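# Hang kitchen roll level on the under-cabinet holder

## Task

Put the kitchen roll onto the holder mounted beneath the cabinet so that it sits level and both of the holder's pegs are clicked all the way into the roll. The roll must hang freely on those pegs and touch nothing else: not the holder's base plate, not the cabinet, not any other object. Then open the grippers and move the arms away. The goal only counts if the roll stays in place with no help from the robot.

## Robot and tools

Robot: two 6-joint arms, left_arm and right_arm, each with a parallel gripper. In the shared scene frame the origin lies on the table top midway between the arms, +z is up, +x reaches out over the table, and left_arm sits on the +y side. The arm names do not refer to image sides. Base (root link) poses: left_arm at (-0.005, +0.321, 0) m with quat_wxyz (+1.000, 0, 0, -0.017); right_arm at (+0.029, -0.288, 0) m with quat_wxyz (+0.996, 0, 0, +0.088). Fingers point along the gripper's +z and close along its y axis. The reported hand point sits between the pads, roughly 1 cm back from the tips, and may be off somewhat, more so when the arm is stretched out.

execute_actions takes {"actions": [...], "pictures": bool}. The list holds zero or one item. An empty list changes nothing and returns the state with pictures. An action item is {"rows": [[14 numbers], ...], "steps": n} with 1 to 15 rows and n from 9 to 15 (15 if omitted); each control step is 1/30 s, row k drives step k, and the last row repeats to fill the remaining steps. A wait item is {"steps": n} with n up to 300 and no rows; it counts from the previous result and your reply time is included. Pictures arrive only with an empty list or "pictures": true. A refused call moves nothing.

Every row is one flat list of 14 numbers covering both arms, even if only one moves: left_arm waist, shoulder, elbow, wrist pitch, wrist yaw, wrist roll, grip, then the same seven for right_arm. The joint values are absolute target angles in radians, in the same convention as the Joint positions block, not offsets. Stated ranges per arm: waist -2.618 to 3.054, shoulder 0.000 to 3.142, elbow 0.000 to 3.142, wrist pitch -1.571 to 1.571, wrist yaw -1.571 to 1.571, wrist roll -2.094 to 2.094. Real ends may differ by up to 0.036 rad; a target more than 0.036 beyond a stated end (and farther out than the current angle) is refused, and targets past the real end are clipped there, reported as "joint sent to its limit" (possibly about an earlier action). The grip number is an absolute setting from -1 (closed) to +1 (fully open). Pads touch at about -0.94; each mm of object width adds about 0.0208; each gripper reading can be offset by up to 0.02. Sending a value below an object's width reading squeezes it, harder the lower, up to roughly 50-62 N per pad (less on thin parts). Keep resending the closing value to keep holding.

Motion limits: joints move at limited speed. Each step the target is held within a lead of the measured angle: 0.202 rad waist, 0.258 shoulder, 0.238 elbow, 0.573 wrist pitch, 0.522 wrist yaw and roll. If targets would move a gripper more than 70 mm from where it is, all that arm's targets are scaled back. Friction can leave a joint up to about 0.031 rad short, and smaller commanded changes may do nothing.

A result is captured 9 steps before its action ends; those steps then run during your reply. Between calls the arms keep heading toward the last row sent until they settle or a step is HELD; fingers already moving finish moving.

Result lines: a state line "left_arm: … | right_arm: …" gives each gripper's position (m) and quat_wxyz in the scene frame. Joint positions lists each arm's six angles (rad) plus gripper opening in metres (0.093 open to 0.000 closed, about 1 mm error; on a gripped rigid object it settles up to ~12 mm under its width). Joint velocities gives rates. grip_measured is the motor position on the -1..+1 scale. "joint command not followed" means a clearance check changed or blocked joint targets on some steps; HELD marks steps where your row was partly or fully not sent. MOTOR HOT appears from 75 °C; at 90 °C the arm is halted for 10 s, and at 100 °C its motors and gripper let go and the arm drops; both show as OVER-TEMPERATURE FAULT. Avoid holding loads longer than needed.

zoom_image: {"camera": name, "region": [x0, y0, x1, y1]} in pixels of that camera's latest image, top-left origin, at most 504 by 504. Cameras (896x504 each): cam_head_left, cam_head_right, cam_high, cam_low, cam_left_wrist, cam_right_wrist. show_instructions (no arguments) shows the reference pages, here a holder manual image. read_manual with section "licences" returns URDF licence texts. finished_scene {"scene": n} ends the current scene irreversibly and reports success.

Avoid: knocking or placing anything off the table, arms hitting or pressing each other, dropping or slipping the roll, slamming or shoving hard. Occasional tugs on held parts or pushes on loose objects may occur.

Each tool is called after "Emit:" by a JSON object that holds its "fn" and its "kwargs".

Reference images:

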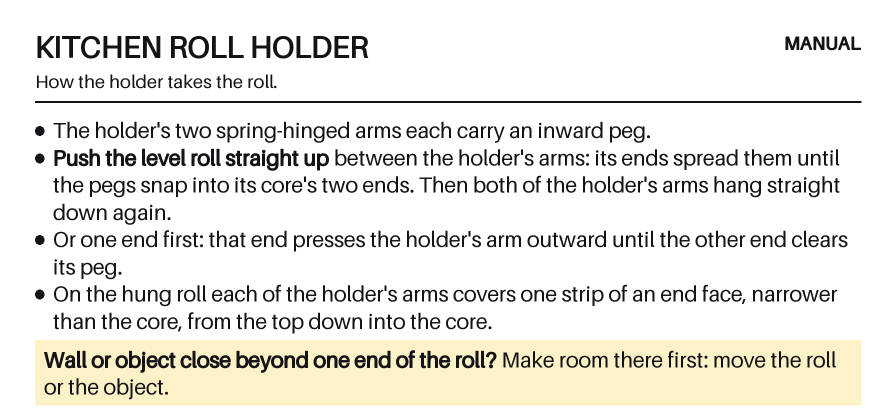

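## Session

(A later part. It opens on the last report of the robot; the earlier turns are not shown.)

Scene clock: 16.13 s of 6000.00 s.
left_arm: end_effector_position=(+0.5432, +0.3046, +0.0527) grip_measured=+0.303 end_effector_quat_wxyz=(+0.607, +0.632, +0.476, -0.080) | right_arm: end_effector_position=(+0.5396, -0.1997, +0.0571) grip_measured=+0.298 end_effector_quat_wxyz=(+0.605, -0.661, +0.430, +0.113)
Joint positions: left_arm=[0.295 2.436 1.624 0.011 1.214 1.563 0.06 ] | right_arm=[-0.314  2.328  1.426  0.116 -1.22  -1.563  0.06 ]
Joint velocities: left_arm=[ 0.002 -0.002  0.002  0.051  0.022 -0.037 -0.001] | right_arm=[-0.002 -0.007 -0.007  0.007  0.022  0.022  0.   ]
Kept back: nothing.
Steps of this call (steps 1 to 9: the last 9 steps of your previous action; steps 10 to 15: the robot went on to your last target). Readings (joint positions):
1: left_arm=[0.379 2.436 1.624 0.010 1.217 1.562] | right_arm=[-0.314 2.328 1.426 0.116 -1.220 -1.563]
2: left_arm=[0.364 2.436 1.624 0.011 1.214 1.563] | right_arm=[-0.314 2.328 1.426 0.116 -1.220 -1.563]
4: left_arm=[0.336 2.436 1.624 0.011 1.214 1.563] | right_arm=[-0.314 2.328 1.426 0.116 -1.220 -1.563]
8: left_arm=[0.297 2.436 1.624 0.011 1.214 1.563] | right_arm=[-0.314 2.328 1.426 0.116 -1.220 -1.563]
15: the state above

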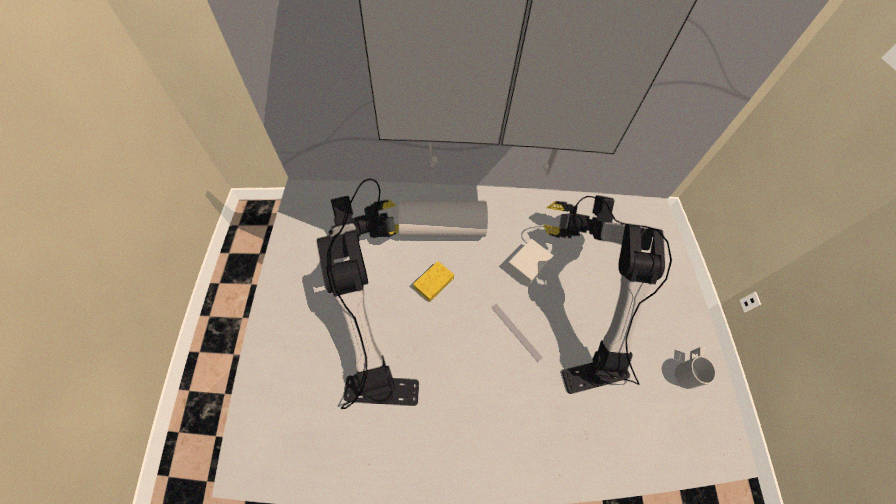

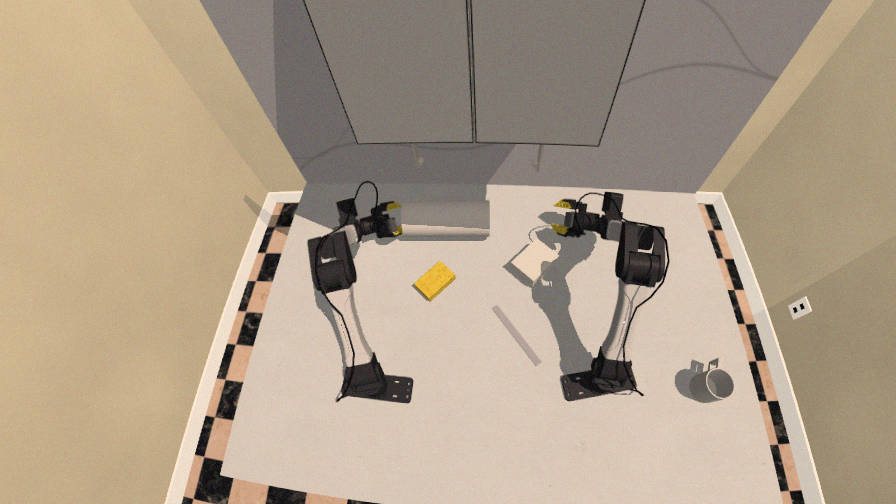

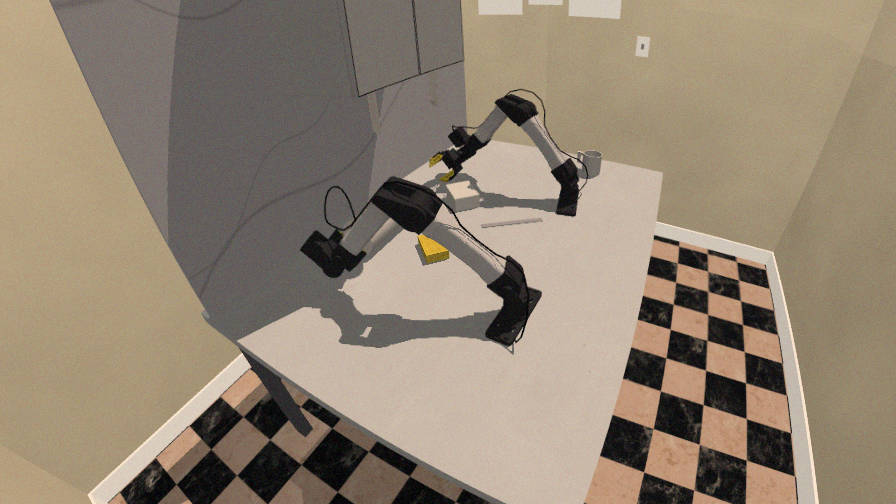

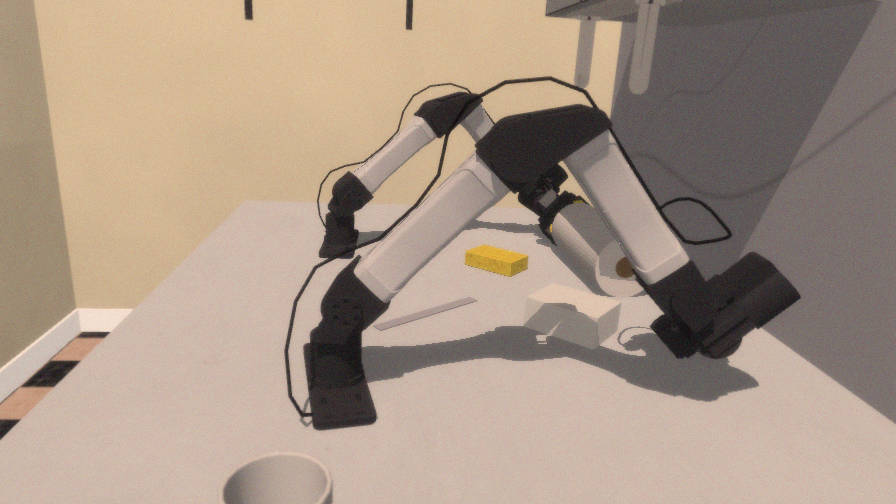

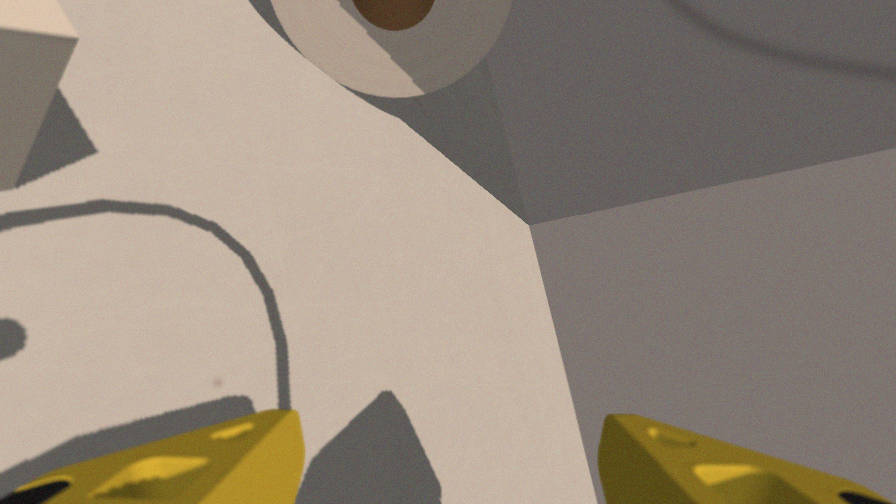

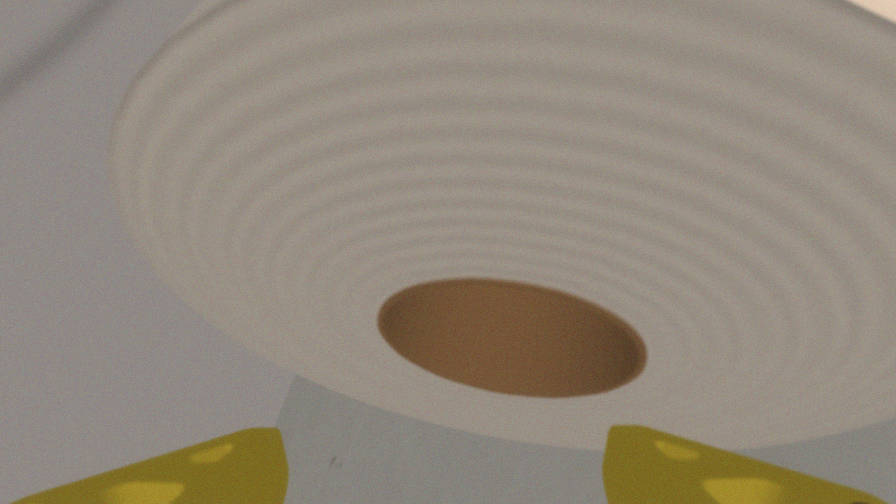

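Emit:
{"fn": "execute_actions", "kwargs": {"actions": [{"rows":[[0.3,2.42,1.637,0.02,1.28,1.57,0.4,-0.32,2.3,1.429,0.12,-1.22,-1.57,0.4],[0.3,2.42,1.637,0.02,1.33,1.57,0.4,-0.32,2.3,1.429,0.12,-1.22,-1.57,0.4],[0.29,2.42,1.637,0.02,1.38,1.57,0.4,-0.32,2.3,1.429,0.12,-1.22,-1.57,0.4],[0.275,2.42,1.637,0.02,1.38,1.57,0.4,-0.32,2.3,1.429,0.12,-1.22,-1.57,0.4],[0.26,2.42,1.637,0.02,1.38,1.57,0.4,-0.32,2.3,1.429,0.12,-1.22,-1.57,0.4],[0.245,2.42,1.637,0.02,1.38,1.57,0.4,-0.32,2.3,1.429,0.12,-1.22,-1.57,0.4],[0.23,2.42,1.637,0.02,1.38,1.57,0.4,-0.32,2.3,1.429,0.12,-1.22,-1.57,0.4],[0.215,2.42,1.637,0.02,1.38,1.57,0.4,-0.32,2.3,1.429,0.12,-1.22,-1.57,0.4],[0.2,2.42,1.637,0.02,1.38,1.57,0.4,-0.32,2.3,1.429,0.12,-1.22,-1.57,0.4],[0.185,2.42,1.637,0.02,1.36,1.57,0.4,-0.32,2.3,1.429,0.12,-1.22,-1.57,0.4],[0.17,2.42,1.637,0.02,1.35,1.57,0.4,-0.32,2.3,1.429,0.12,-1.22,-1.57,0.4],[0.155,2.42,1.637,0.02,1.34,1.57,0.4,-0.32,2.3,1.429,0.12,-1.22,-1.57,0.4],[0.14,2.42,1.637,0.02,1.33,1.57,0.4,-0.32,2.3,1.429,0.12,-1.22,-1.57,0.4],[0.125,2.42,1.637,0.02,1.32,1.57,0.4,-0.32,2.3,1.429,0.12,-1.22,-1.57,0.4],[0.11,2.42,1.637,0.02,1.31,1.57,0.4,-0.32,2.3,1.429,0.12,-1.22,-1.57,0.4]]}]}}

Emit:
{"fn": "execute_actions", "kwargs": {"actions": [{"steps":18}], "pictures": true}}

Scene clock: 17.33 s of 6000.00 s.
left_arm: end_effector_position=(+0.5340, +0.2930, +0.0637) grip_measured=+0.398 end_effector_quat_wxyz=(+0.628, +0.629, +0.444, -0.112) | right_arm: end_effector_position=(+0.5403, -0.1998, +0.0631) grip_measured=+0.397 end_effector_quat_wxyz=(+0.607, -0.662, +0.426, +0.109)
Joint positions: left_arm=[0.287 2.436 1.624 0.011 1.31  1.564 0.064] | right_arm=[-0.314  2.315  1.426  0.116 -1.22  -1.563  0.064]
Joint velocities: left_arm=[-0.168 -0.007 -0.007 -0.051  0.286 -0.037  0.001] | right_arm=[ 0.007 -0.056 -0.007  0.007 -0.022 -0.037 -0.   ]
Steps of this call (steps 1 to 15: the robot went on to your last target; steps 16 to 30: nothing new was sent; steps 31 to 36: the first 6 steps of this action). Readings (joint positions):
31: left_arm=[0.295 2.436 1.624 0.011 1.222 1.563] | right_arm=[-0.314 2.327 1.426 0.116 -1.220 -1.563]
32: left_arm=[0.295 2.436 1.624 0.011 1.239 1.563] | right_arm=[-0.314 2.325 1.426 0.116 -1.220 -1.563]
34: left_arm=[0.294 2.436 1.624 0.011 1.282 1.564] | right_arm=[-0.314 2.320 1.426 0.116 -1.220 -1.563]
36: the state above

Scene clock: 17.93 s of 6000.00 s.
left_arm: end_effector_position=(+0.5187, +0.1941, +0.0647) grip_measured=+0.398 end_effector_quat_wxyz=(+0.617, +0.667, +0.381, -0.172) | right_arm: end_effector_position=(+0.5405, -0.1998, +0.0642) grip_measured=+0.397 end_effector_quat_wxyz=(+0.607, -0.662, +0.425, +0.108)
Joint positions: left_arm=[0.102 2.436 1.624 0.011 1.318 1.564 0.064] | right_arm=[-0.314  2.313  1.426  0.116 -1.22  -1.563  0.064]
Joint velocities: left_arm=[ 0.032  0.007  0.002  0.022 -0.022  0.007 -0.001] | right_arm=[ 0.002 -0.027  0.012 -0.007  0.007 -0.007 -0.003]
Kept back: nothing.
Steps of this call (steps 1 to 9: the last 9 steps of your previous action; steps 10 to 18: the robot went on to your last target). Readings (joint positions):
1: left_arm=[0.279 2.436 1.624 0.011 1.319 1.564] | right_arm=[-0.314 2.314 1.426 0.116 -1.220 -1.563]
2: left_arm=[0.267 2.436 1.624 0.011 1.326 1.564] | right_arm=[-0.314 2.313 1.426 0.116 -1.220 -1.563]
4: left_arm=[0.237 2.436 1.624 0.011 1.336 1.564] | right_arm=[-0.314 2.313 1.426 0.116 -1.220 -1.563]
8: left_arm=[0.160 2.436 1.624 0.011 1.334 1.564] | right_arm=[-0.314 2.313 1.426 0.116 -1.220 -1.563]
18: the state above

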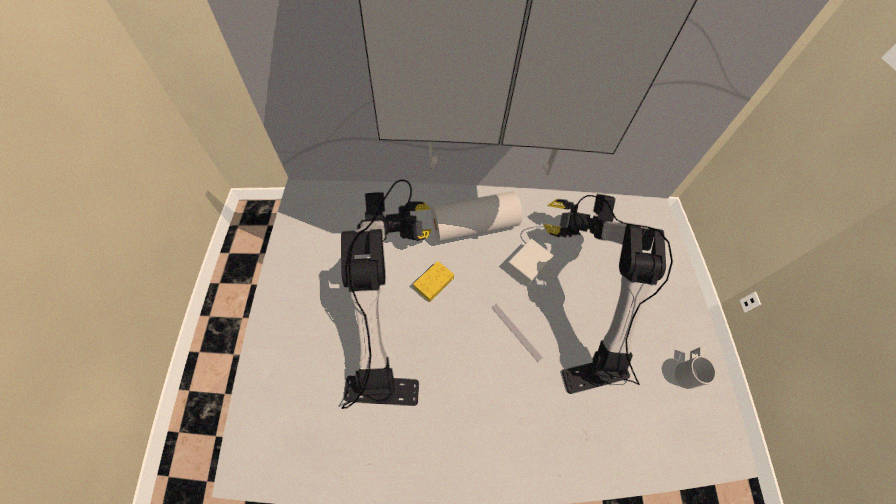

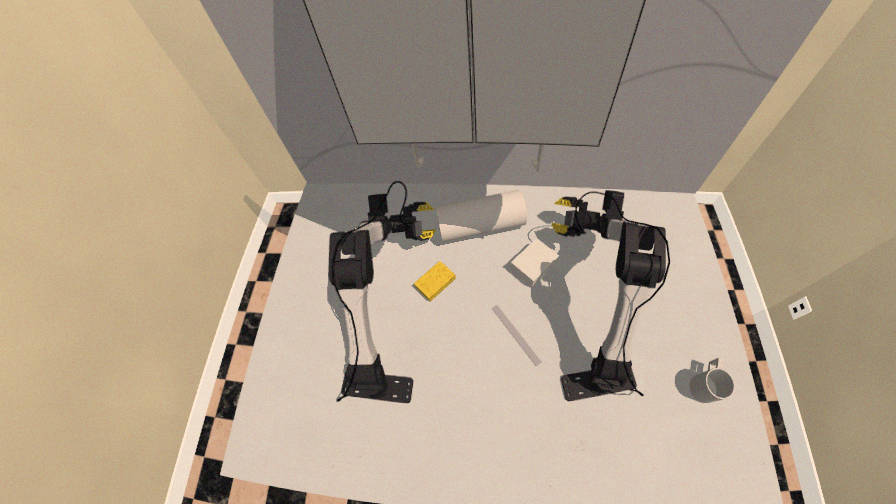

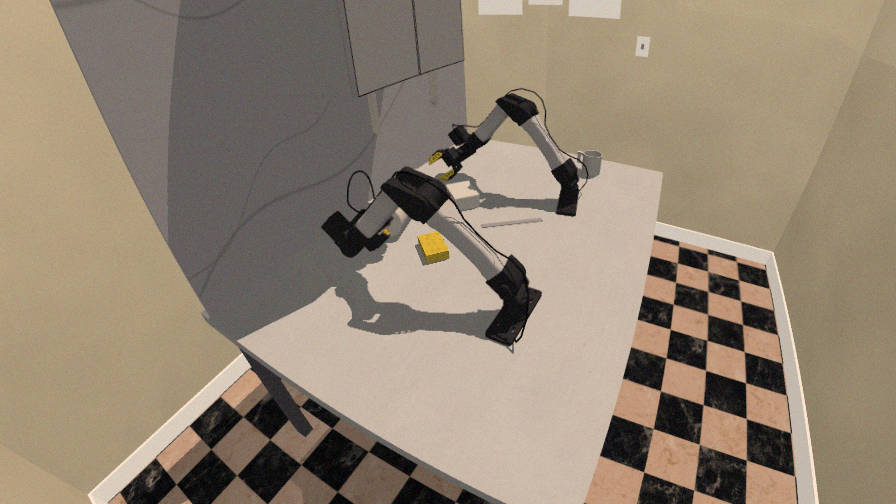

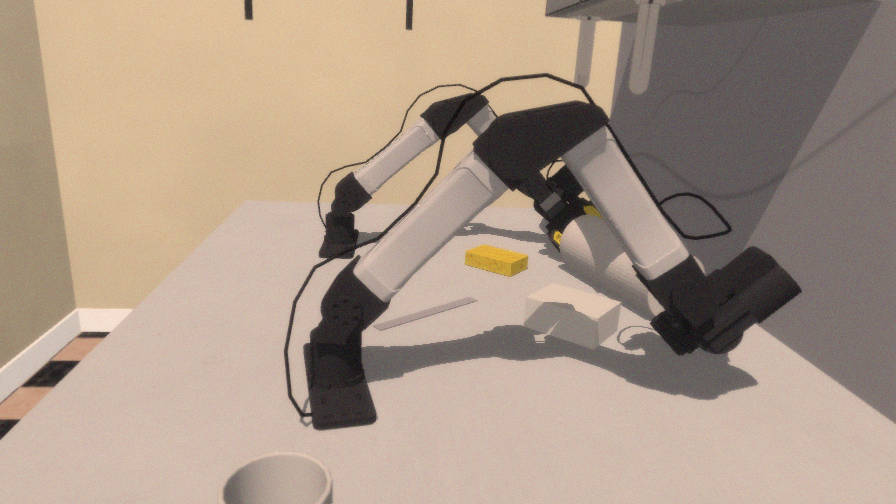

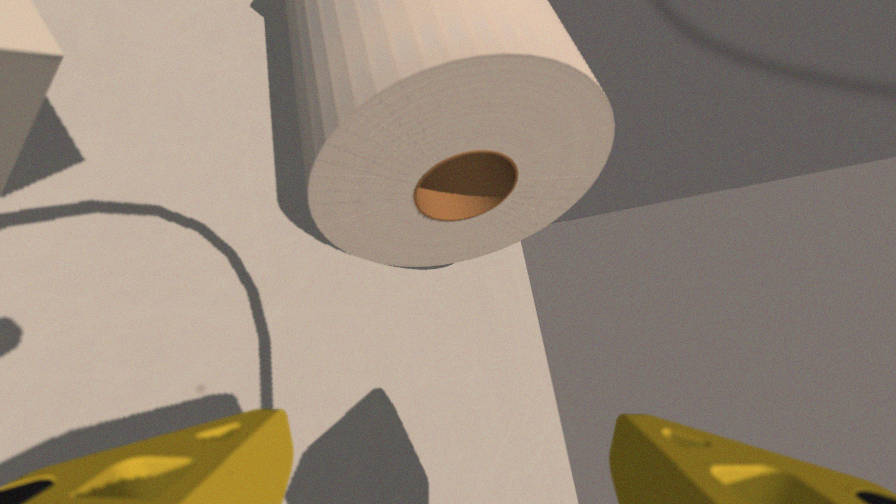

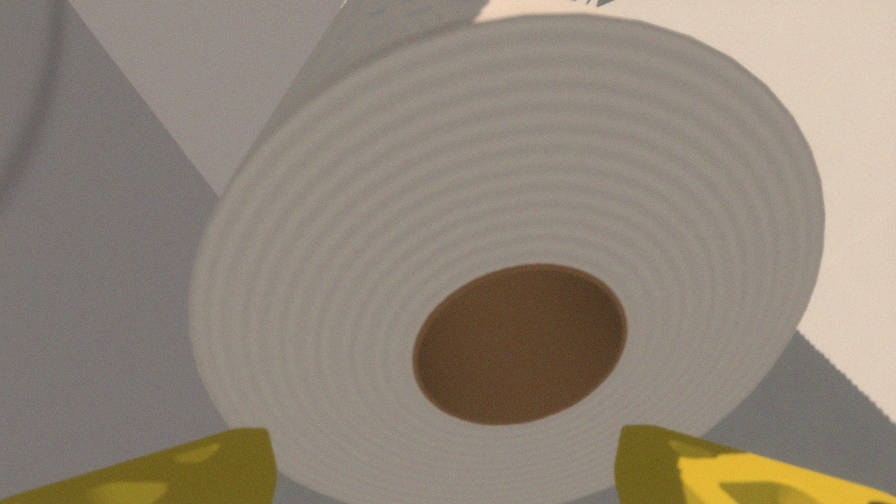

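Emit:
{"fn": "execute_actions", "kwargs": {"actions": [{"rows":[[0.12,2.39,1.59,0.04,1.28,1.57,0.3,-0.3,2.34,1.51,0.08,-1.22,-1.57,-1],[0.12,2.39,1.59,0.04,1.28,1.57,0.3,-0.3,2.34,1.51,0.08,-1.22,-1.57,-1],[0.12,2.36,1.53,0.07,1.24,1.57,0.3,-0.27,2.4,1.62,0.03,-1.22,-1.57,-1],[0.12,2.36,1.53,0.07,1.24,1.57,0.3,-0.27,2.4,1.62,0.03,-1.22,-1.57,-1],[0.12,2.345,1.49,0.1,1.21,1.57,0.3,-0.22,2.46,1.715,-0.015,-1.22,-1.57,-1]]}]}}

Emit:
{"fn": "execute_actions", "kwargs": {"actions": [{"steps":20}], "pictures": true}}

Scene clock: 18.90 s of 6000.00 s.
left_arm: end_effector_position=(+0.5114, +0.2017, +0.0640) grip_measured=+0.303 end_effector_quat_wxyz=(+0.608, +0.670, +0.401, -0.148) | right_arm: end_effector_position=(+0.5765, -0.1853, +0.0791) grip_measured=-0.964 end_effector_quat_wxyz=(+0.615, -0.675, +0.395, +0.098)
Joint positions: left_arm=[0.113 2.375 1.531 0.049 1.261 1.564 0.06 ] | right_arm=[-0.278  2.405  1.644  0.051 -1.221 -1.565  0.   ]
Joint velocities: left_arm=[ 0.032 -0.315 -0.491  0.139 -0.271 -0.022 -0.001] | right_arm=[ 0.471  0.618  1.302 -0.183  0.125  0.007  0.   ]
Steps of this call (steps 1 to 15: the robot went on to your last target; steps 16 to 23: nothing new was sent; steps 24 to 29: the first 6 steps of this action). Readings (joint positions):
24: left_arm=[0.105 2.433 1.620 0.013 1.310 1.564] | right_arm=[-0.314 2.315 1.436 0.106 -1.221 -1.564]
25: left_arm=[0.106 2.428 1.613 0.014 1.304 1.564] | right_arm=[-0.313 2.322 1.454 0.100 -1.221 -1.564]
27: left_arm=[0.110 2.402 1.574 0.030 1.283 1.564] | right_arm=[-0.303 2.356 1.537 0.074 -1.222 -1.564]
29: the state above

Scene clock: 19.57 s of 6000.00 s.
left_arm: end_effector_position=(+0.5144, +0.2049, +0.0606) grip_measured=+0.303 end_effector_quat_wxyz=(+0.603, +0.674, +0.408, -0.125) | right_arm: end_effector_position=(+0.5742, -0.1503, +0.0724) grip_measured=-0.985 end_effector_quat_wxyz=(+0.605, -0.685, +0.384, +0.130)
Joint positions: left_arm=[0.114 2.363 1.507 0.083 1.216 1.564 0.06 ] | right_arm=[-0.213  2.441  1.698 -0.004 -1.22  -1.565  0.   ]
Joint velocities: left_arm=[-0.002 -0.012 -0.002 -0.022 -0.037  0.037  0.   ] | right_arm=[-0.002  0.002 -0.012  0.051 -0.022 -0.051  0.   ]
Kept back: nothing.
Steps of this call (steps 1 to 9: the last 9 steps of your previous action; steps 10 to 20: the robot went on to your last target). Readings (joint positions):
1: left_arm=[0.114 2.367 1.518 0.054 1.253 1.564] | right_arm=[-0.262 2.421 1.677 0.047 -1.220 -1.565]
2: left_arm=[0.114 2.364 1.512 0.060 1.246 1.564] | right_arm=[-0.246 2.429 1.692 0.042 -1.220 -1.565]
4: left_arm=[0.114 2.363 1.508 0.068 1.235 1.564] | right_arm=[-0.220 2.433 1.698 0.029 -1.220 -1.565]
8: left_arm=[0.114 2.363 1.507 0.077 1.224 1.564] | right_arm=[-0.207 2.439 1.698 0.008 -1.220 -1.565]
20: the state above

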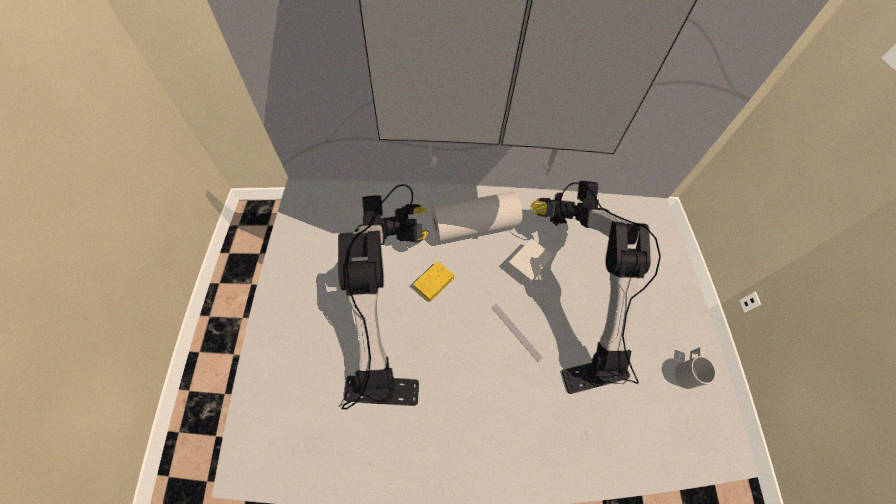

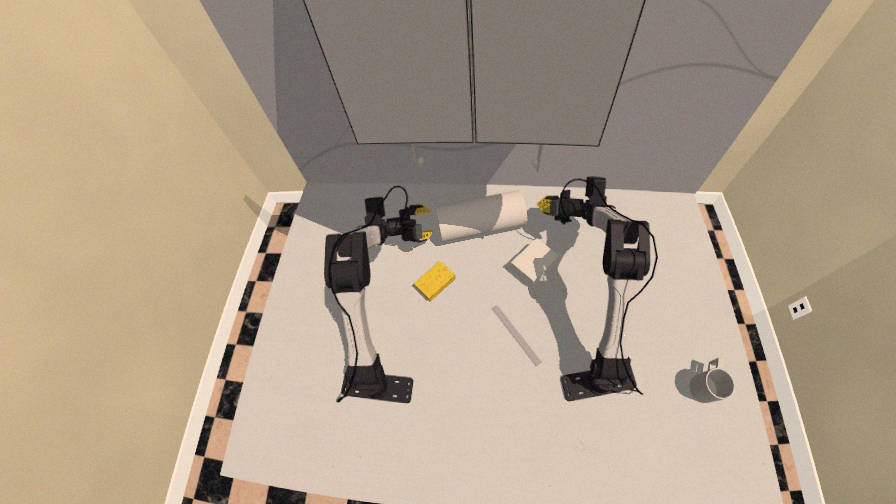

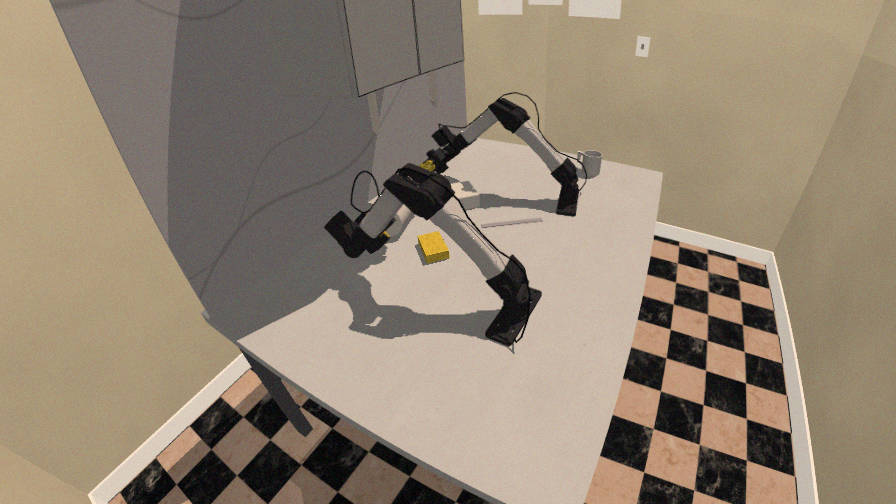

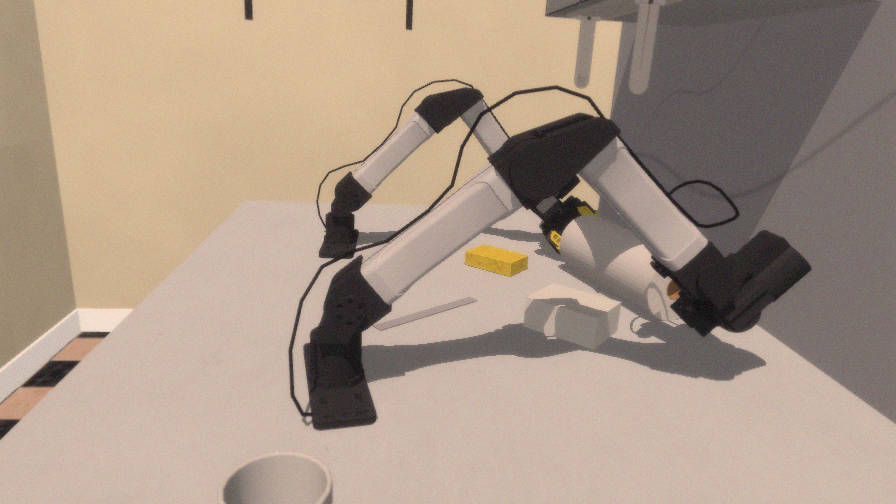

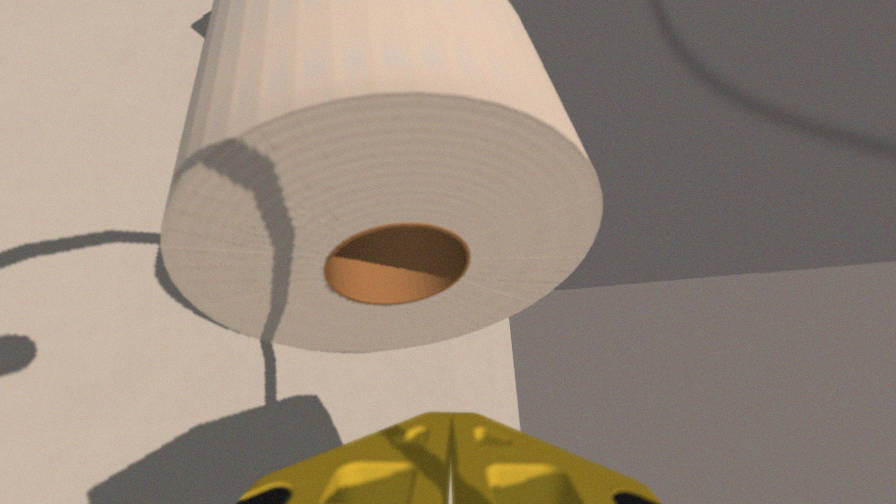

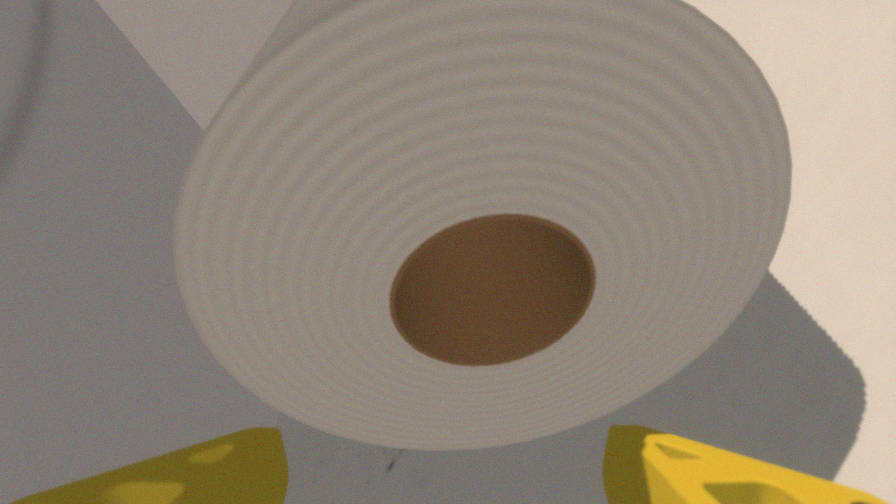

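Emit:
{"fn": "execute_actions", "kwargs": {"actions": [{"rows":[[0.1,2.33,1.47,0.1,1.25,1.57,0.3,-0.2,2.51,1.785,-0.05,-1.22,-1.57,-1],[0.09,2.33,1.47,0.1,1.25,1.57,0.3,-0.19,2.51,1.785,-0.05,-1.22,-1.57,-1],[0.08,2.33,1.47,0.1,1.25,1.57,0.3,-0.18,2.51,1.785,-0.05,-1.22,-1.57,-1],[0.08,2.33,1.47,0.1,1.25,1.57,0.3,-0.17,2.51,1.785,-0.05,-1.22,-1.57,-1],[0.08,2.33,1.47,0.1,1.25,1.57,0.3,-0.16,2.51,1.785,-0.05,-1.22,-1.57,-1],[0.08,2.33,1.47,0.1,1.25,1.57,0.3,-0.15,2.51,1.785,-0.05,-1.22,-1.57,-1],[0.08,2.33,1.47,0.1,1.25,1.57,0.3,-0.14,2.51,1.785,-0.05,-1.22,-1.57,-1],[0.08,2.33,1.47,0.1,1.25,1.57,0.3,-0.13,2.51,1.785,-0.05,-1.22,-1.57,-1],[0.08,2.33,1.47,0.1,1.25,1.57,0.3,-0.12,2.51,1.785,-0.05,-1.22,-1.57,-1]]}]}}

Emit:
{"fn": "execute_actions", "kwargs": {"actions": [{"steps":20}], "pictures": true}}

Scene clock: 20.60 s of 6000.00 s.
left_arm: end_effector_position=(+0.5058, +0.1919, +0.0621) grip_measured=+0.303 end_effector_quat_wxyz=(+0.604, +0.677, +0.397, -0.140) | right_arm: end_effector_position=(+0.5801, -0.1368, +0.0670) grip_measured=-0.985 end_effector_quat_wxyz=(+0.603, -0.689, +0.376, +0.139)
Joint positions: left_arm=[0.092 2.352 1.487 0.086 1.234 1.564 0.06 ] | right_arm=[-0.188  2.488  1.764 -0.026 -1.222 -1.565  0.   ]
Joint velocities: left_arm=[-0.164 -0.002 -0.002  0.051 -0.007  0.051  0.001] | right_arm=[ 0.232  0.051 -0.002 -0.066  0.022  0.007  0.   ]
Steps of this call (steps 1 to 15: the robot went on to your last target; steps 16 to 25: nothing new was sent; steps 26 to 31: the first 6 steps of this action). Readings (joint positions):
26: left_arm=[0.114 2.362 1.503 0.086 1.218 1.564] | right_arm=[-0.213 2.449 1.712 -0.014 -1.222 -1.565]
27: left_arm=[0.112 2.358 1.496 0.086 1.222 1.564] | right_arm=[-0.211 2.463 1.736 -0.018 -1.222 -1.565]
29: left_arm=[0.104 2.354 1.488 0.086 1.229 1.564] | right_arm=[-0.204 2.481 1.761 -0.021 -1.222 -1.565]
31: the state above

Scene clock: 21.27 s of 6000.00 s.
left_arm: end_effector_position=(+0.5039, +0.1868, +0.0630) grip_measured=+0.303 end_effector_quat_wxyz=(+0.604, +0.679, +0.391, -0.145) | right_arm: end_effector_position=(+0.5664, -0.0974, +0.0637) grip_measured=-0.985 end_effector_quat_wxyz=(-0.595, +0.702, -0.355, -0.166)
Joint positions: left_arm=[0.082 2.352 1.487 0.086 1.241 1.564 0.06 ] | right_arm=[-0.116  2.492  1.764 -0.039 -1.222 -1.565  0.   ]
Joint velocities: left_arm=[-0.012  0.002  0.012  0.066 -0.051  0.022 -0.   ] | right_arm=[ 0.002 -0.012  0.012 -0.051 -0.007  0.007  0.   ]
Kept back: nothing.
Steps of this call (steps 1 to 9: the last 9 steps of your previous action; steps 10 to 20: the robot went on to your last target). Readings (joint positions):
1: left_arm=[0.087 2.352 1.487 0.086 1.236 1.564] | right_arm=[-0.178 2.490 1.764 -0.029 -1.222 -1.565]
2: left_arm=[0.083 2.352 1.487 0.086 1.238 1.564] | right_arm=[-0.166 2.491 1.764 -0.032 -1.222 -1.565]
4: left_arm=[0.081 2.352 1.487 0.086 1.240 1.564] | right_arm=[-0.141 2.492 1.764 -0.035 -1.222 -1.565]
8: left_arm=[0.081 2.352 1.487 0.086 1.240 1.564] | right_arm=[-0.114 2.492 1.764 -0.038 -1.222 -1.565]
20: the state above

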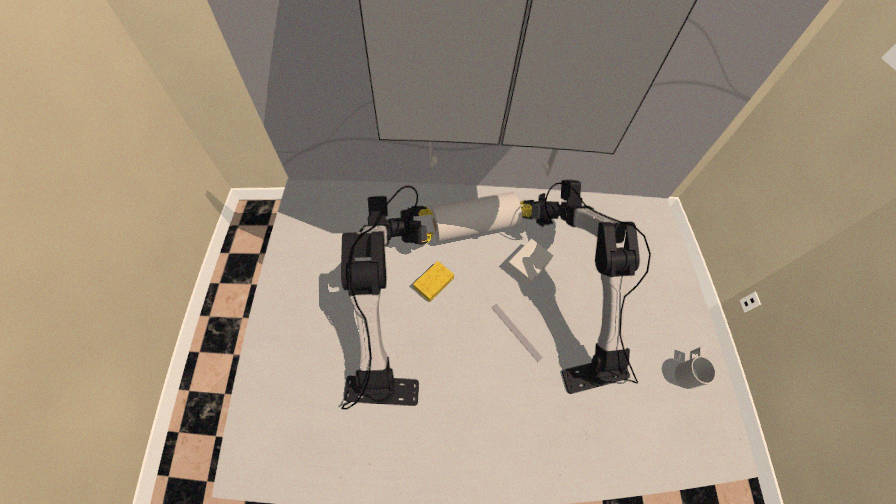

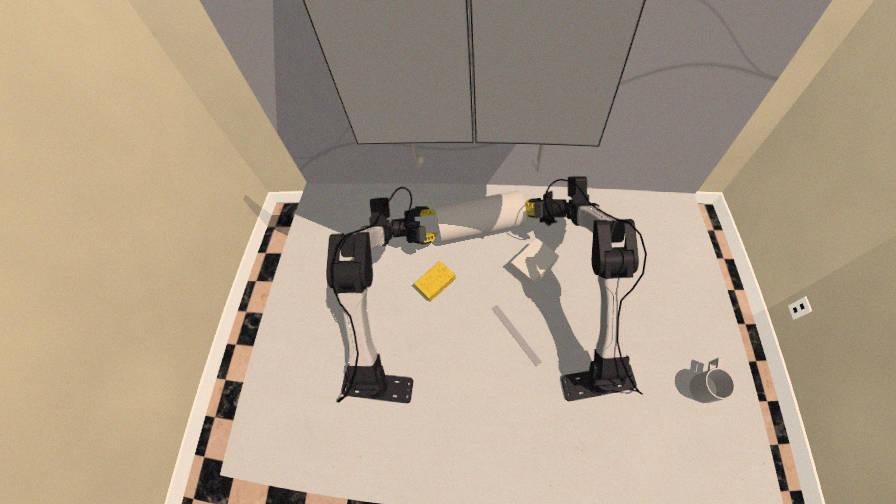

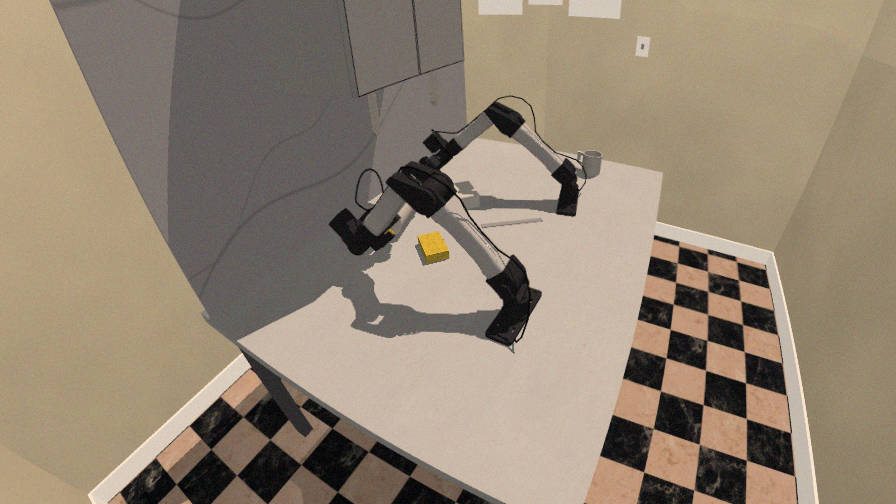

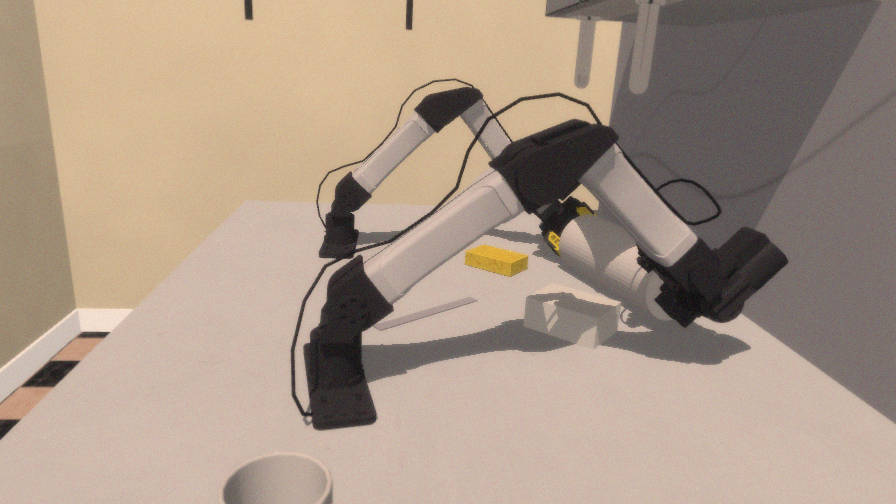

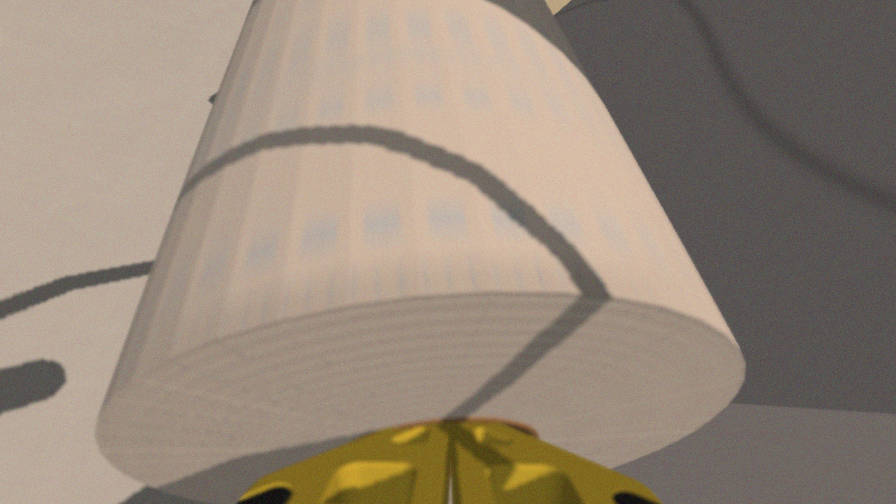

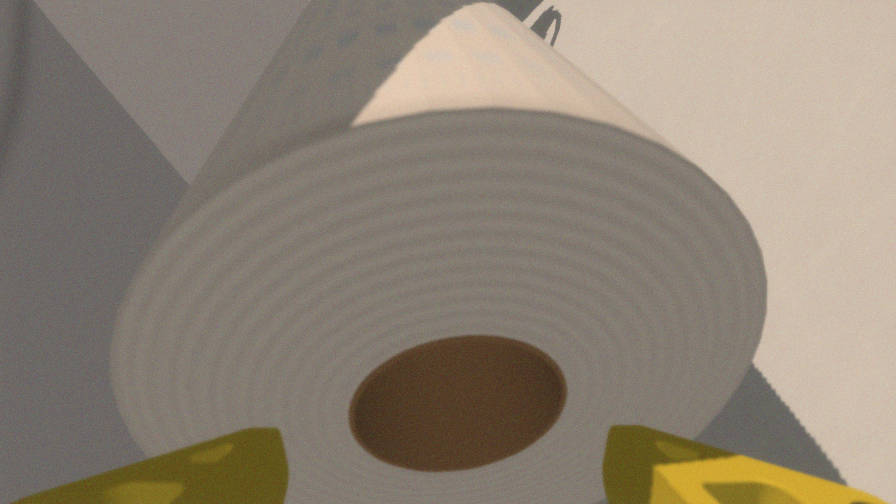

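Emit:
{"fn": "execute_actions", "kwargs": {"actions": [{"rows":[[0.065,2.33,1.47,0.1,1.25,1.57,0.3,-0.11,2.47,1.75,-0.03,-1.22,-1.57,-1],[0.065,2.33,1.47,0.1,1.25,1.57,0.3,-0.11,2.455,1.72,-0.02,-1.22,-1.57,-1],[0.065,2.33,1.47,0.1,1.25,1.57,0.3,-0.11,2.44,1.69,0,-1.22,-1.57,-1],[0.065,2.33,1.47,0.1,1.25,1.57,0.3,-0.11,2.425,1.66,0.01,-1.22,-1.57,-1],[0.065,2.33,1.47,0.1,1.25,1.57,0.3,-0.11,2.41,1.63,0.03,-1.22,-1.57,-1],[0.065,2.33,1.47,0.1,1.25,1.57,0.3,-0.11,2.395,1.6,0.04,-1.22,-1.57,-1],[0.065,2.33,1.47,0.1,1.25,1.57,0.3,-0.11,2.38,1.57,0.06,-1.22,-1.57,-1],[0.065,2.33,1.47,0.1,1.25,1.57,0.3,-0.11,2.365,1.54,0.07,-1.22,-1.57,-1],[0.065,2.33,1.47,0.1,1.25,1.57,0.3,-0.11,2.35,1.51,0.09,-1.22,-1.57,-1],[0.065,2.33,1.47,0.1,1.25,1.57,0.3,-0.11,2.335,1.48,0.1,-1.22,-1.57,-1],[0.065,2.33,1.47,0.1,1.25,1.57,0.3,-0.11,2.32,1.45,0.12,-1.22,-1.57,-1],[0.065,2.33,1.47,0.1,1.25,1.57,0.3,-0.11,2.305,1.42,0.13,-1.22,-1.57,-1],[0.065,2.33,1.47,0.1,1.25,1.57,0.3,-0.11,2.29,1.39,0.15,-1.22,-1.57,-1]]}]}}

Emit:
{"fn": "execute_actions", "kwargs": {"actions": [{"steps":20}], "pictures": true}}

Scene clock: 22.23 s of 6000.00 s.
left_arm: end_effector_position=(+0.5033, +0.1847, +0.0630) grip_measured=+0.303 end_effector_quat_wxyz=(+0.604, +0.680, +0.390, -0.146) | right_arm: end_effector_position=(+0.5529, -0.0987, +0.0647) grip_measured=-0.985 end_effector_quat_wxyz=(-0.592, +0.702, -0.359, -0.166)
Joint positions: left_arm=[0.078 2.352 1.487 0.086 1.241 1.564 0.06 ] | right_arm=[-0.116  2.438  1.67  -0.005 -1.214 -1.565  0.   ]
Joint velocities: left_arm=[-0.012 -0.002 -0.012 -0.066 -0.007  0.037 -0.001] | right_arm=[-0.017 -0.437 -0.838  0.154  0.022 -0.11   0.   ]
Steps of this call (steps 1 to 15: the robot went on to your last target; steps 16 to 23: nothing new was sent; steps 24 to 29: the first 6 steps of this action). Readings (joint positions):
24: left_arm=[0.082 2.352 1.487 0.086 1.241 1.564] | right_arm=[-0.116 2.492 1.764 -0.039 -1.222 -1.565]
25: left_arm=[0.081 2.352 1.487 0.086 1.241 1.564] | right_arm=[-0.116 2.489 1.760 -0.036 -1.221 -1.565]
27: left_arm=[0.079 2.352 1.487 0.086 1.241 1.564] | right_arm=[-0.116 2.468 1.725 -0.023 -1.218 -1.565]
29: the state above

Scene clock: 22.90 s of 6000.00 s.
left_arm: end_effector_position=(+0.5030, +0.1835, +0.0633) grip_measured=+0.303 end_effector_quat_wxyz=(+0.604, +0.680, +0.388, -0.146) | right_arm: end_effector_position=(+0.5122, -0.1011, +0.0636) grip_measured=-0.985 end_effector_quat_wxyz=(-0.594, +0.702, -0.357, -0.162)
Joint positions: left_arm=[0.076 2.352 1.487 0.088 1.242 1.564 0.06 ] | right_arm=[-0.116  2.308  1.413  0.131 -1.214 -1.565  0.   ]
Joint velocities: left_arm=[-0.002  0.012  0.007 -0.037 -0.081 -0.007  0.   ] | right_arm=[ 0.017 -0.007  0.002  0.095 -0.081 -0.11   0.   ]
Kept back: nothing.
Steps of this call (steps 1 to 9: the last 9 steps of your previous action; steps 10 to 20: the robot went on to your last target). Readings (joint positions):
1: left_arm=[0.078 2.352 1.487 0.086 1.241 1.564] | right_arm=[-0.116 2.422 1.641 0.005 -1.214 -1.565]
2: left_arm=[0.078 2.352 1.487 0.086 1.241 1.564] | right_arm=[-0.116 2.407 1.611 0.016 -1.214 -1.565]
4: left_arm=[0.078 2.352 1.487 0.087 1.241 1.564] | right_arm=[-0.116 2.376 1.551 0.041 -1.214 -1.565]
8: left_arm=[0.077 2.352 1.487 0.088 1.242 1.564] | right_arm=[-0.116 2.318 1.438 0.092 -1.214 -1.565]
20: the state above

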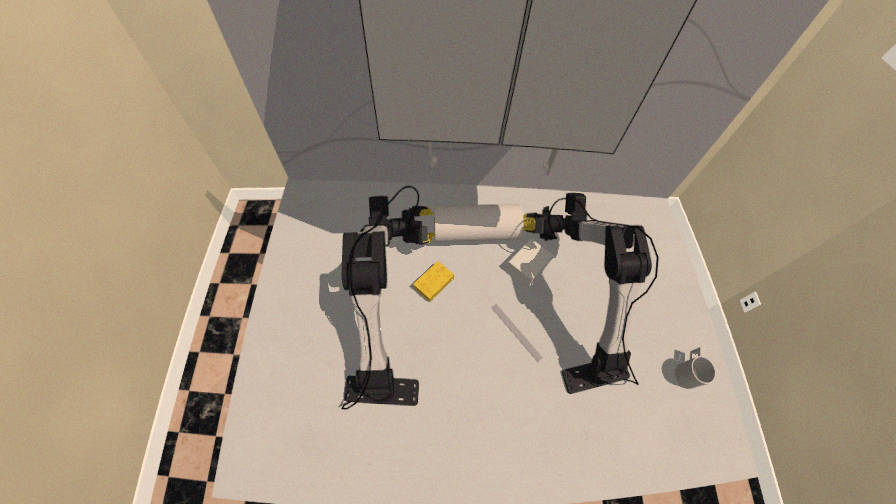

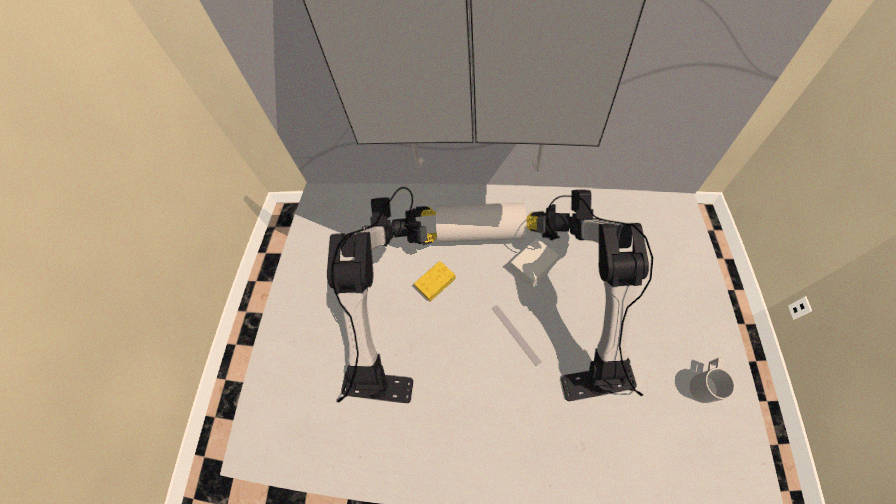

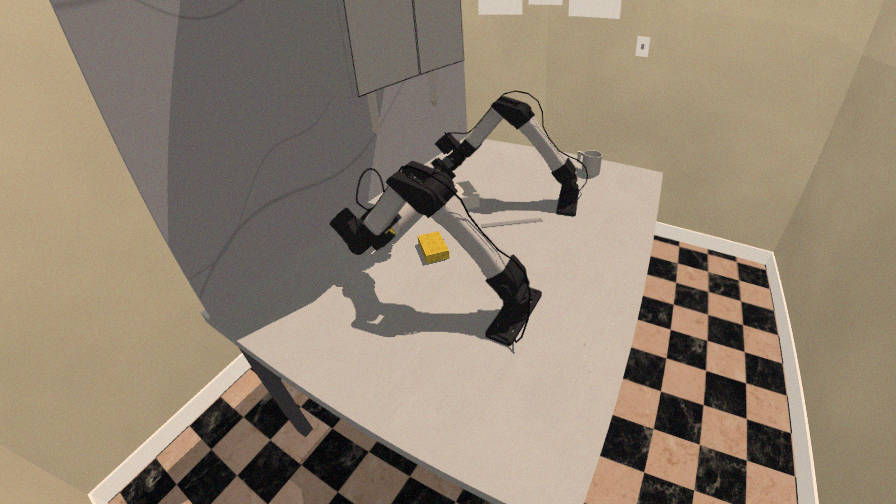

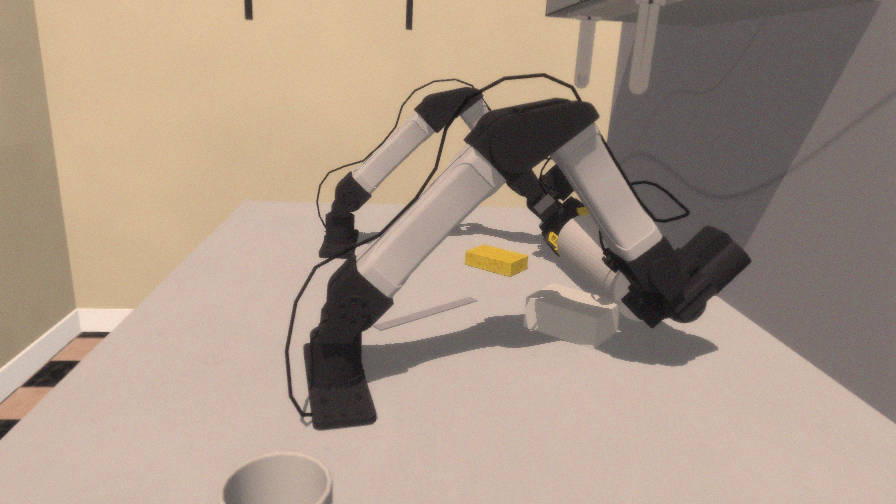

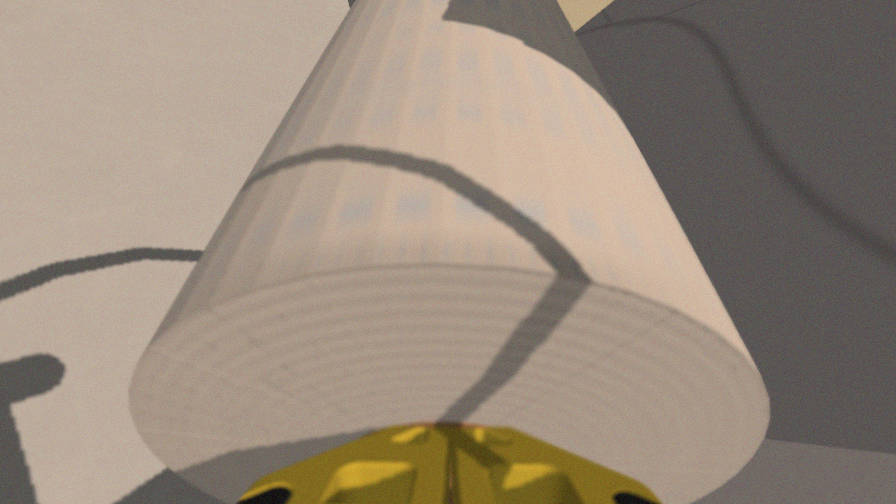

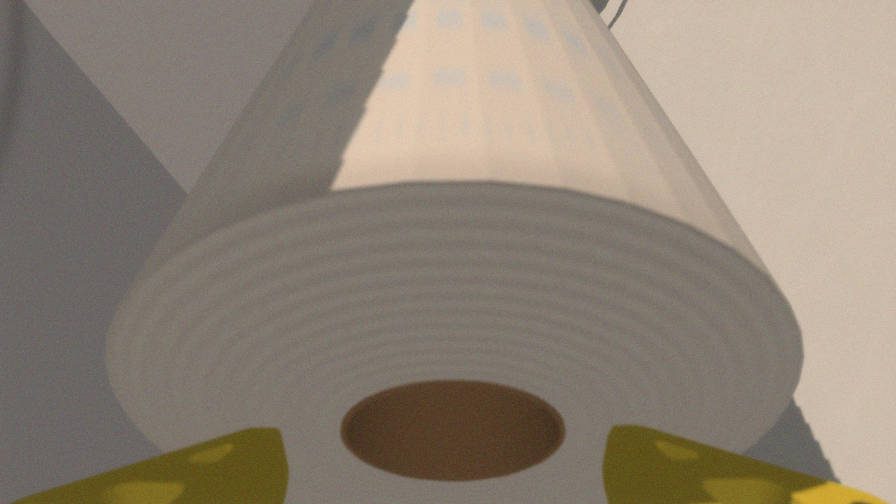

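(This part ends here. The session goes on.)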